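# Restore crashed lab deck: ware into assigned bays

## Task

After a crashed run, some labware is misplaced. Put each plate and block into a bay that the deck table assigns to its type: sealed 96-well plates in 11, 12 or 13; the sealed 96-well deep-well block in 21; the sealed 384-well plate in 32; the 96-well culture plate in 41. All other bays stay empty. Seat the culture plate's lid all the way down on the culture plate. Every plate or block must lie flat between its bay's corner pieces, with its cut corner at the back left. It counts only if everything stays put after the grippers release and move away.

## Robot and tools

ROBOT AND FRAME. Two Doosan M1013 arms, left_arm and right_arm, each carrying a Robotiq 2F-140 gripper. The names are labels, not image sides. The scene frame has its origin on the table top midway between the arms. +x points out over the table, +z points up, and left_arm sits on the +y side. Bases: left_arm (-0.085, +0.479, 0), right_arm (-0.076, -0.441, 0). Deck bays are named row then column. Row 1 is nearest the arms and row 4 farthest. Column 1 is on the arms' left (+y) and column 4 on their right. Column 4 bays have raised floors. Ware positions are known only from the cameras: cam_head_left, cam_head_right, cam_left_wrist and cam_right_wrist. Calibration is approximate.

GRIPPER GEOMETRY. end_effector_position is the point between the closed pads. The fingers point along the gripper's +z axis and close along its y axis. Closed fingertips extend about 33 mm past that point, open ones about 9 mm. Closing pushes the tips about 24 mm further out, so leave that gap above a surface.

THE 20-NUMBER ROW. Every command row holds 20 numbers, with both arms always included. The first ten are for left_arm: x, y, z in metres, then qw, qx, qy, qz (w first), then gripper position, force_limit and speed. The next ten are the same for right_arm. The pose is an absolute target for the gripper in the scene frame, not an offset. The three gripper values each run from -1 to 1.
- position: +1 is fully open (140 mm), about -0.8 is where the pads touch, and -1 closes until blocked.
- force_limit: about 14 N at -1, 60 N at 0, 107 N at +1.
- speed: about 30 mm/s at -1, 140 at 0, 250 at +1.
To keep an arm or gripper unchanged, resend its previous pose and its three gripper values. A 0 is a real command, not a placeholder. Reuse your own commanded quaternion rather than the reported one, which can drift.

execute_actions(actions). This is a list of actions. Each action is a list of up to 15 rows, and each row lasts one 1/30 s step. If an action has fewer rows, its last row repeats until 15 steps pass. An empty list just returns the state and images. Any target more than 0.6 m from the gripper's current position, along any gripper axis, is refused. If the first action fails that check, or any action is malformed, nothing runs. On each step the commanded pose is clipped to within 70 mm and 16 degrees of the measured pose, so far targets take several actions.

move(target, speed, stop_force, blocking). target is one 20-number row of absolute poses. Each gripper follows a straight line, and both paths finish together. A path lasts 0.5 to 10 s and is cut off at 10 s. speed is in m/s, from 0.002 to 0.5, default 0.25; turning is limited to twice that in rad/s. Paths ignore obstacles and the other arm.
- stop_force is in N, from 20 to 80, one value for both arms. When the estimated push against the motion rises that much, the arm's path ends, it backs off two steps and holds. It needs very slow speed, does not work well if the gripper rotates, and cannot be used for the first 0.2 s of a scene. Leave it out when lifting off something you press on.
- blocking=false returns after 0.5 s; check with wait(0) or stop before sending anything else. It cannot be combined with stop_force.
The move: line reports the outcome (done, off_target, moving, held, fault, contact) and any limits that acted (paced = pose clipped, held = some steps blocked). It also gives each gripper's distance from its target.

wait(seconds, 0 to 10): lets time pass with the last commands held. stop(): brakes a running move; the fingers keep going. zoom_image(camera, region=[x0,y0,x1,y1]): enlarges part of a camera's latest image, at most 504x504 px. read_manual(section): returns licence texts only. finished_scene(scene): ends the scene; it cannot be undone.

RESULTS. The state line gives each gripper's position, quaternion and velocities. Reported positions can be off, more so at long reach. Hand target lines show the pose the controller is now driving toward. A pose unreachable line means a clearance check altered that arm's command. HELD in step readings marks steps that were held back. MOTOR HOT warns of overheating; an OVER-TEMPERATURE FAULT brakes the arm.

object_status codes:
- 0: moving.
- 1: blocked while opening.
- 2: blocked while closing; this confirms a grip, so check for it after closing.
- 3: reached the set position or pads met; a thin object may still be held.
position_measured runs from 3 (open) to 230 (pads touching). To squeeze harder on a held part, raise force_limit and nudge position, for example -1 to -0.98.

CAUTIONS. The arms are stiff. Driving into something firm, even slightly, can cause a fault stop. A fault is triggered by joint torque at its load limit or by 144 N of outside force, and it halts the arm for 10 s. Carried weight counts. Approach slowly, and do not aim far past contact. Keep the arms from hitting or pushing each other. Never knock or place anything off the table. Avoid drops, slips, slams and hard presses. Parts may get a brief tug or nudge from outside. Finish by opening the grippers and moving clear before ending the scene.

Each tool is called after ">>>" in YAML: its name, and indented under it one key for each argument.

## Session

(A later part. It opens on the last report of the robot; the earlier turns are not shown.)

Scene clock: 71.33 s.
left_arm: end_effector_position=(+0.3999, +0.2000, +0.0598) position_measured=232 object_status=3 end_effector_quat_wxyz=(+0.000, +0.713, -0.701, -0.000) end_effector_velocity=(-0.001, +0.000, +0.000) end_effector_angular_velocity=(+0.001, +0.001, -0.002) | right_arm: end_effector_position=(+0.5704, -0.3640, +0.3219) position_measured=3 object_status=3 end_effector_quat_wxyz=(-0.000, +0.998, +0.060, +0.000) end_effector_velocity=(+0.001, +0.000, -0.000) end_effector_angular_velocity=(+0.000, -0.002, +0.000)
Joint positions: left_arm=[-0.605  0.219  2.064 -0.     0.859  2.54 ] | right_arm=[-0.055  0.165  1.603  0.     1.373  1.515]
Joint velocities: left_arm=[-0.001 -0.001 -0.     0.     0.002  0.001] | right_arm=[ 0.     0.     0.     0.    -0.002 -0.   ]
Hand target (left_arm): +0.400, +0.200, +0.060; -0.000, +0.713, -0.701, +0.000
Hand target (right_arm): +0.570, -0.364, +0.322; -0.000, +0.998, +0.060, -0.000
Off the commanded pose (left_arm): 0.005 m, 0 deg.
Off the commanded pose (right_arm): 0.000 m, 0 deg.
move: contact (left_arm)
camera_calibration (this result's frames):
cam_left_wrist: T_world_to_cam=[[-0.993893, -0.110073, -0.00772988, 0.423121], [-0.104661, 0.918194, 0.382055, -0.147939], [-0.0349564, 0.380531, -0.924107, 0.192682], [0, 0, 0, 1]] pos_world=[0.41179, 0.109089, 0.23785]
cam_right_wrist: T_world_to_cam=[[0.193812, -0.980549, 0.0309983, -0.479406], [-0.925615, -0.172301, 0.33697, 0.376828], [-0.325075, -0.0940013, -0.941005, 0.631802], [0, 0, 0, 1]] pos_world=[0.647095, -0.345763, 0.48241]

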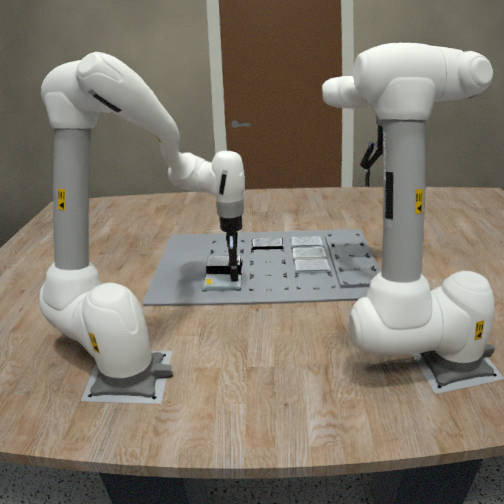

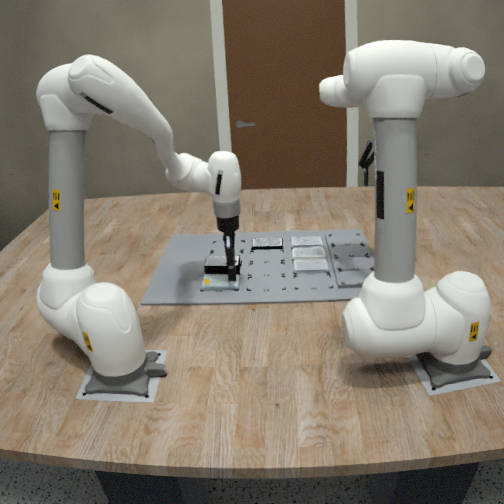

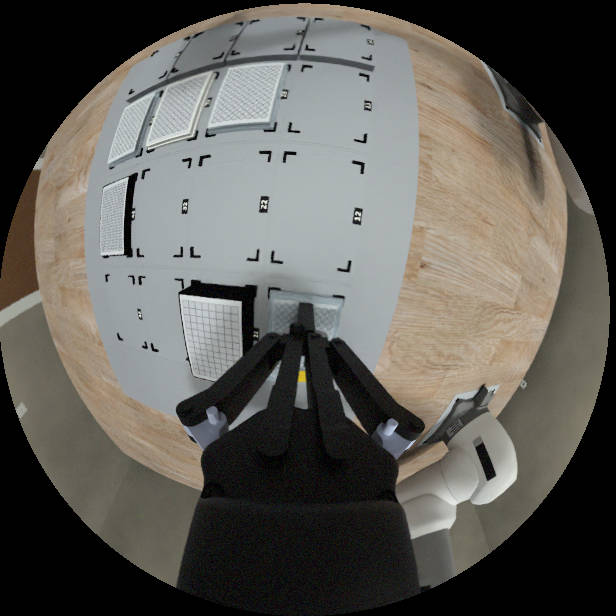

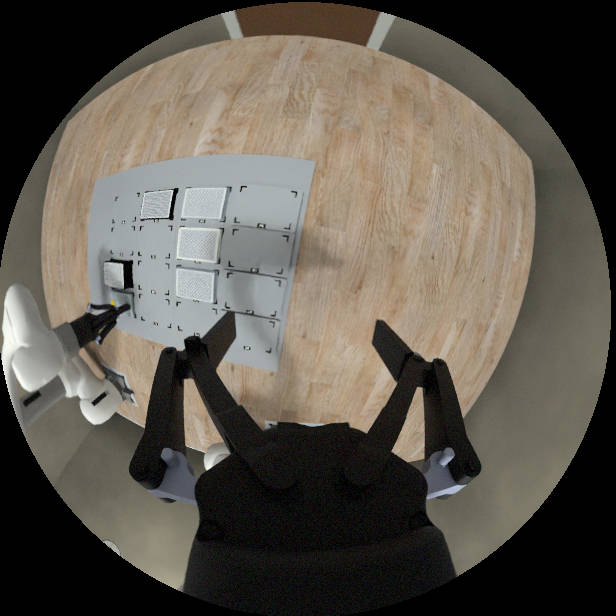

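>>> move:
  target: [0.400,0.20,0.07,0,0.7133,-0.7009,0,-1,-0.5,0,0.5704,-0.364,0.3219,0,0.998,0.06,0,1,0,0]
  speed: 0.03

>>> move:
  target: [0.400,0.155,0.07,0,0.7133,-0.7009,0,-1,-0.5,0,0.5704,-0.364,0.3219,0,0.998,0.06,0,1,0,0]
  speed: 0.05

>>> move:
  target: [0.400,0.155,0.055,0,0.7133,-0.7009,0,-1,-0.5,0,0.5704,-0.364,0.3219,0,0.998,0.06,0,1,0,0]
  speed: 0.01
  stop_force: 20

>>> move:
  target: [0.400,0.185,0.055,0,0.7133,-0.7009,0,-1,-0.5,0,0.5704,-0.364,0.3219,0,0.998,0.06,0,1,0,0]
  speed: 0.004
  stop_force: 20

>>> zoom_image:
  camera: "cam_head_left"
  region: [190,245,270,305]

Scene clock: 72.60 s.
left_arm: end_effector_position=(+0.4000, +0.2000, +0.0700) position_measured=232 object_status=3 end_effector_quat_wxyz=(+0.000, +0.713, -0.701, +0.000) end_effector_velocity=(-0.000, +0.001, +0.000) end_effector_angular_velocity=(+0.000, -0.000, +0.001) | right_arm: end_effector_position=(+0.5704, -0.3640, +0.3219) position_measured=3 object_status=3 end_effector_quat_wxyz=(-0.000, +0.998, +0.060, +0.000) end_effector_velocity=(-0.001, -0.000, +0.000) end_effector_angular_velocity=(-0.000, +0.002, +0.001)
Joint positions: left_arm=[-0.605  0.207  2.055 -0.     0.879  2.54 ] | right_arm=[-0.055  0.165  1.603  0.     1.373  1.515]
Joint velocities: left_arm=[ 0.001 -0.001  0.     0.001  0.001 -0.001] | right_arm=[-0.    -0.     0.    -0.     0.002 -0.001]
Hand target (left_arm): +0.400, +0.200, +0.070; +0.000, +0.713, -0.701, +0.000
Hand target (right_arm): +0.570, -0.364, +0.322; -0.000, +0.998, +0.060, -0.000
Off the commanded pose (left_arm): 0.000 m, 0 deg.
Off the commanded pose (right_arm): 0.000 m, 0 deg.
move: done
camera_calibration (this result's frames):
cam_left_wrist: T_world_to_cam=[[-0.993899, -0.110021, -0.00779194, 0.423262], [-0.104638, 0.918216, 0.382007, -0.151846], [-0.0348742, 0.380492, -0.924127, 0.202099], [0, 0, 0, 1]] pos_world=[0.411839, 0.109098, 0.248069]
cam_right_wrist: T_world_to_cam=[[0.193812, -0.980549, 0.0309982, -0.479406], [-0.925615, -0.172301, 0.33697, 0.376828], [-0.325075, -0.0940013, -0.941005, 0.631802], [0, 0, 0, 1]] pos_world=[0.647095, -0.345763, 0.48241]

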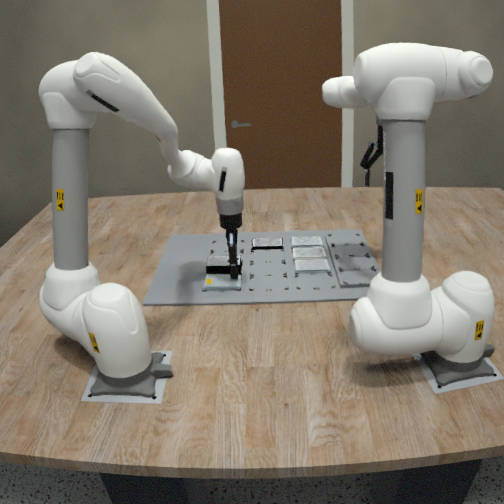

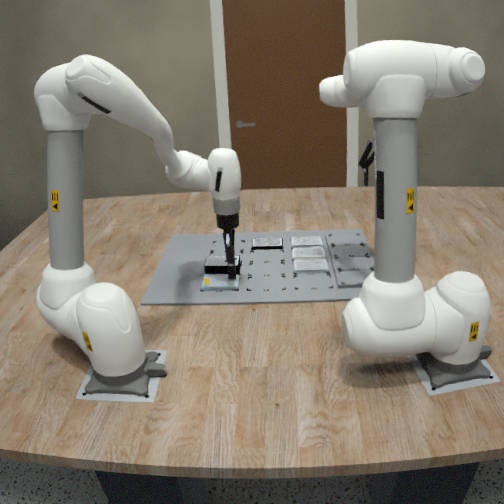

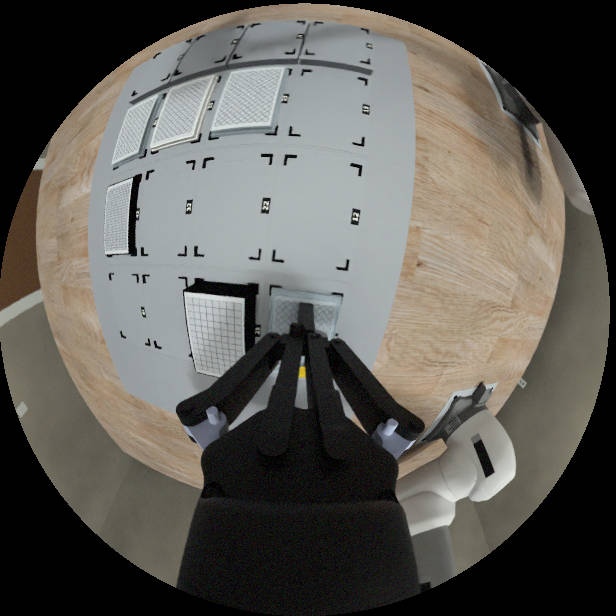

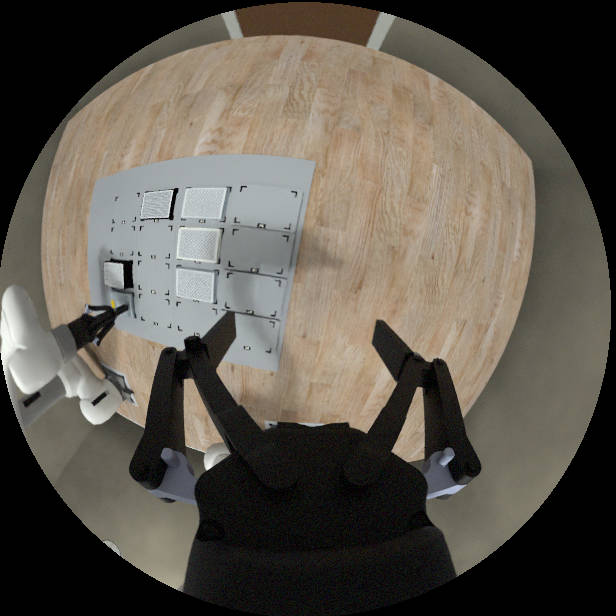

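Scene clock: 73.77 s.
left_arm: end_effector_position=(+0.3999, +0.1550, +0.0700) position_measured=232 object_status=3 end_effector_quat_wxyz=(+0.000, +0.713, -0.701, -0.000) end_effector_velocity=(+0.000, +0.000, +0.001) end_effector_angular_velocity=(-0.001, -0.002, +0.000) | right_arm: end_effector_position=(+0.5704, -0.3640, +0.3219) position_measured=3 object_status=3 end_effector_quat_wxyz=(-0.000, +0.998, +0.060, +0.000) end_effector_velocity=(-0.000, -0.000, +0.000) end_effector_angular_velocity=(-0.000, -0.000, +0.001)
Joint positions: left_arm=[-0.669  0.241  2.012 -0.     0.889  2.475] | right_arm=[-0.055  0.165  1.603  0.     1.373  1.515]
Joint velocities: left_arm=[ 0.    -0.001 -0.     0.    -0.001  0.   ] | right_arm=[-0.    -0.    -0.    -0.     0.    -0.001]
Hand target (left_arm): +0.400, +0.155, +0.070; -0.000, +0.713, -0.701, -0.000
Hand target (right_arm): +0.570, -0.364, +0.322; -0.000, +0.998, +0.060, -0.000
Off the commanded pose (left_arm): 0.000 m, 0 deg.
Off the commanded pose (right_arm): 0.000 m, 0 deg.
move: done
camera_calibration (this result's frames):
cam_left_wrist: T_world_to_cam=[[-0.993899, -0.110023, -0.00774518, 0.418198], [-0.10462, 0.918202, 0.382048, -0.110505], [-0.0349222, 0.380527, -0.92411, 0.219196], [0, 0, 0, 1]] pos_world=[0.41174, 0.0640674, 0.248019]
cam_right_wrist: T_world_to_cam=[[0.193812, -0.980549, 0.0309981, -0.479406], [-0.925615, -0.172301, 0.33697, 0.376828], [-0.325075, -0.0940011, -0.941005, 0.631802], [0, 0, 0, 1]] pos_world=[0.647095, -0.345763, 0.48241]

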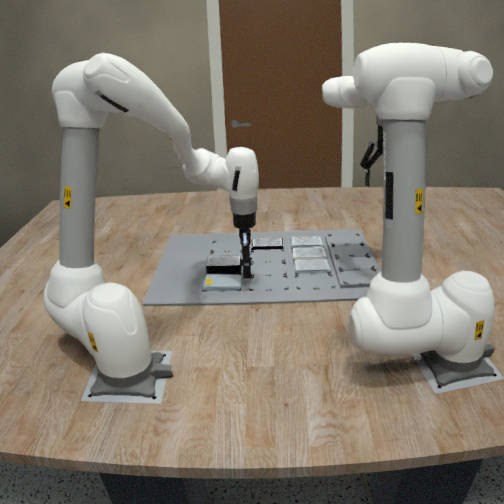

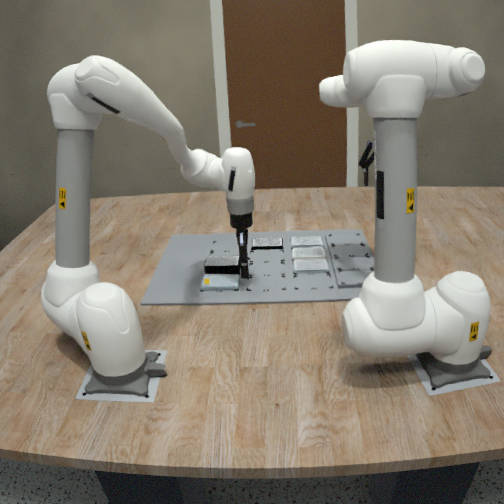

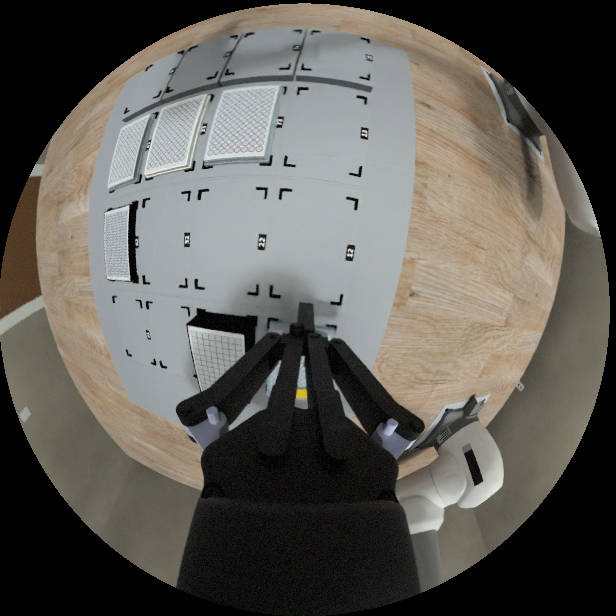

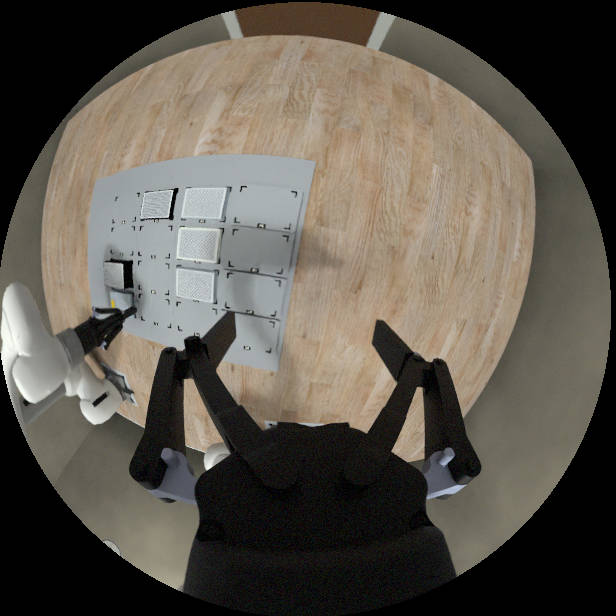

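Scene clock: 75.50 s.
left_arm: end_effector_position=(+0.4000, +0.1550, +0.0550) position_measured=232 object_status=3 end_effector_quat_wxyz=(+0.000, +0.713, -0.701, -0.000) end_effector_velocity=(-0.000, -0.000, -0.000) end_effector_angular_velocity=(-0.001, -0.000, +0.001) | right_arm: end_effector_position=(+0.5704, -0.3640, +0.3219) position_measured=3 object_status=3 end_effector_quat_wxyz=(-0.000, +0.998, +0.060, +0.000) end_effector_velocity=(+0.000, -0.000, -0.000) end_effector_angular_velocity=(+0.000, -0.000, -0.002)
Joint positions: left_arm=[-0.669  0.258  2.023 -0.     0.86   2.475] | right_arm=[-0.055  0.165  1.603  0.     1.373  1.515]
Joint velocities: left_arm=[-0.001 -0.     0.    -0.    -0.001 -0.001] | right_arm=[-0.     0.    -0.     0.    -0.     0.001]
Hand target (left_arm): +0.400, +0.155, +0.055; -0.000, +0.713, -0.701, -0.000
Hand target (right_arm): +0.570, -0.364, +0.322; -0.000, +0.998, +0.060, -0.000
Off the commanded pose (left_arm): 0.000 m, 0 deg.
Off the commanded pose (right_arm): 0.000 m, 0 deg.
move: done
camera_calibration (this result's frames):
cam_left_wrist: T_world_to_cam=[[-0.993883, -0.110164, -0.00777441, 0.418187], [-0.104763, 0.918196, 0.382022, -0.10475], [-0.0349467, 0.3805, -0.92412, 0.205357], [0, 0, 0, 1]] pos_world=[0.411832, 0.0641116, 0.233042]
cam_right_wrist: T_world_to_cam=[[0.193812, -0.980549, 0.0309981, -0.479406], [-0.925615, -0.172301, 0.33697, 0.376828], [-0.325075, -0.0940011, -0.941005, 0.631802], [0, 0, 0, 1]] pos_world=[0.647095, -0.345763, 0.48241]

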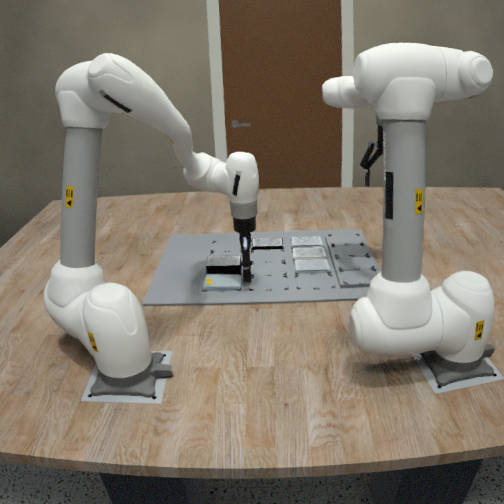

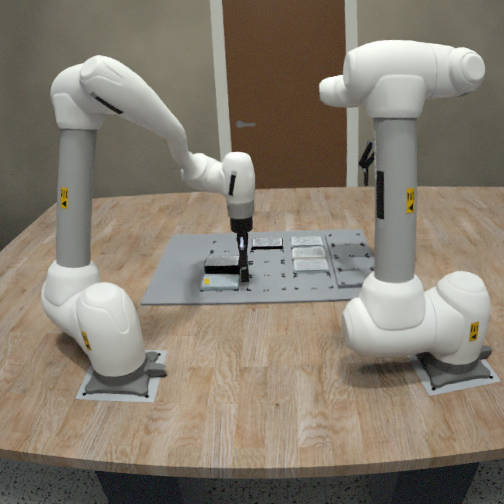

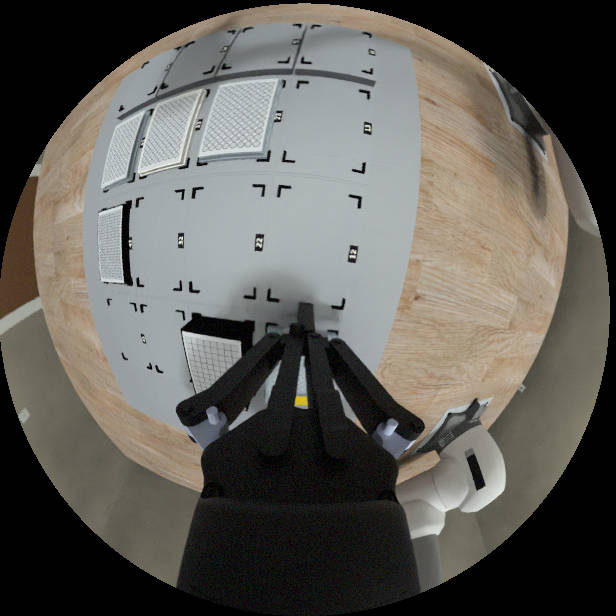

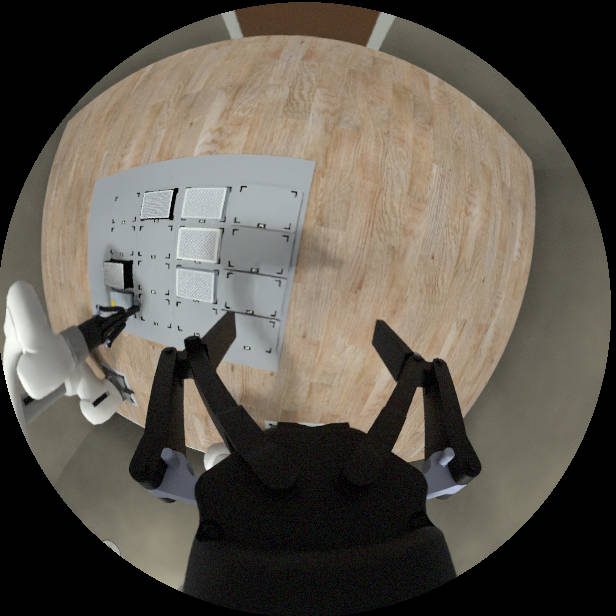

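Scene clock: 79.53 s.
left_arm: end_effector_position=(+0.4001, +0.1699, +0.0551) position_measured=232 object_status=3 end_effector_quat_wxyz=(-0.000, +0.713, -0.701, +0.000) end_effector_velocity=(-0.001, -0.000, -0.001) end_effector_angular_velocity=(+0.000, +0.002, +0.000) | right_arm: end_effector_position=(+0.5704, -0.3640, +0.3219) position_measured=3 object_status=3 end_effector_quat_wxyz=(-0.000, +0.998, +0.060, +0.000) end_effector_velocity=(+0.000, -0.000, +0.000) end_effector_angular_velocity=(+0.000, -0.001, -0.001)
Joint positions: left_arm=[-0.648  0.246  2.039 -0.     0.856  2.497] | right_arm=[-0.055  0.165  1.603  0.     1.373  1.515]
Joint velocities: left_arm=[-0.001  0.001 -0.    -0.001  0.001 -0.   ] | right_arm=[-0.001 -0.    -0.     0.    -0.     0.001]
Hand target (left_arm): +0.400, +0.170, +0.055; -0.000, +0.713, -0.701, +0.000
Hand target (right_arm): +0.570, -0.364, +0.322; -0.000, +0.998, +0.060, -0.000
Off the commanded pose (left_arm): 0.015 m, 0 deg.
Off the commanded pose (right_arm): 0.000 m, 0 deg.
move: contact (left_arm)
camera_calibration (this result's frames):
cam_left_wrist: T_world_to_cam=[[-0.993937, -0.109649, -0.00813804, 0.419903], [-0.104437, 0.918361, 0.381715, -0.118604], [-0.0343812, 0.380251, -0.924244, 0.199668], [0, 0, 0, 1]] pos_world=[0.411835, 0.0790392, 0.233232]
cam_right_wrist: T_world_to_cam=[[0.193812, -0.980549, 0.0309982, -0.479406], [-0.925615, -0.172301, 0.33697, 0.376828], [-0.325075, -0.0940012, -0.941005, 0.631802], [0, 0, 0, 1]] pos_world=[0.647095, -0.345763, 0.48241]

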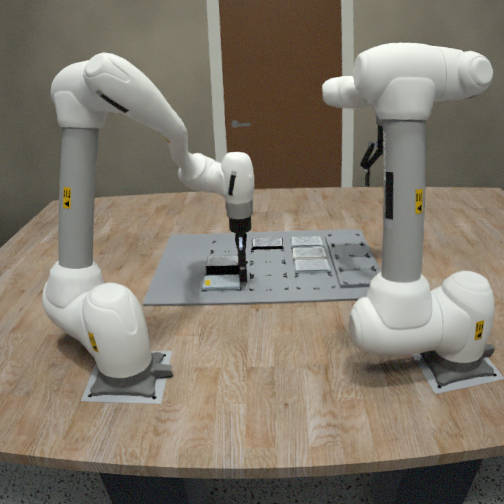

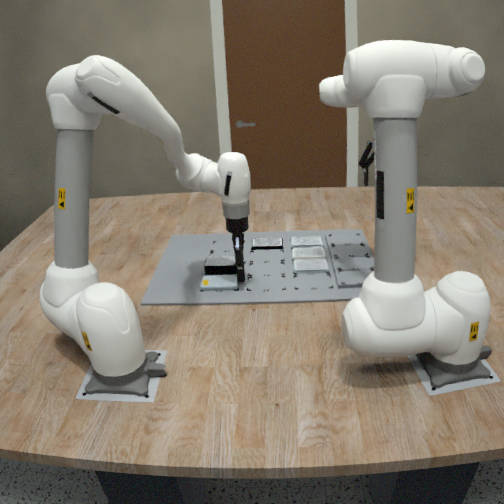

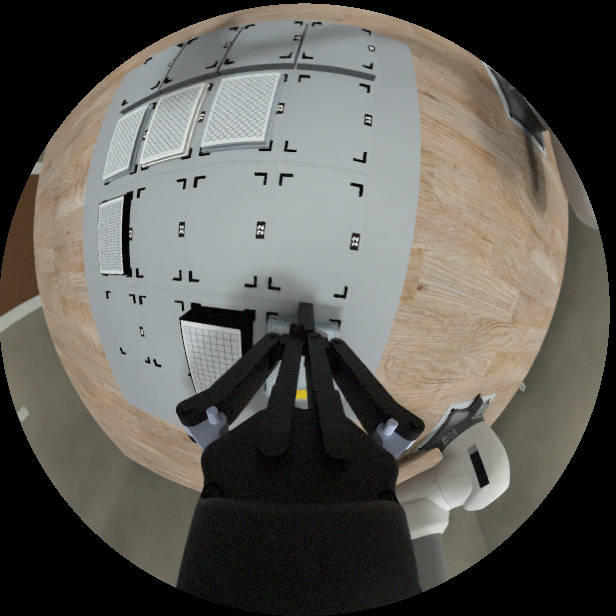

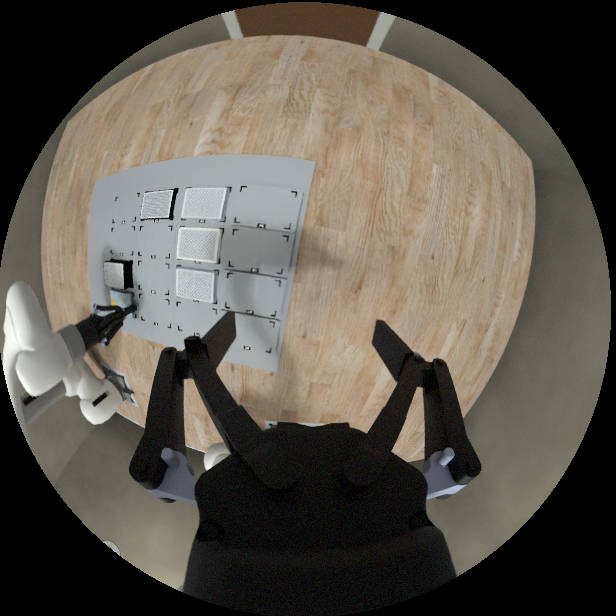

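Region (190, 245, 270, 305) of cam_head_left's 504x504 image, scaled by 6.300, with more detail than that image has; it fills the top 378 rows of this view, and the rest is white.

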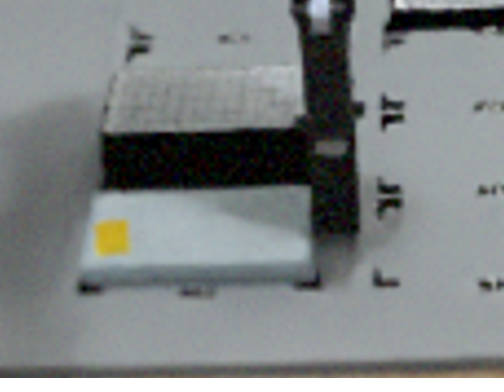

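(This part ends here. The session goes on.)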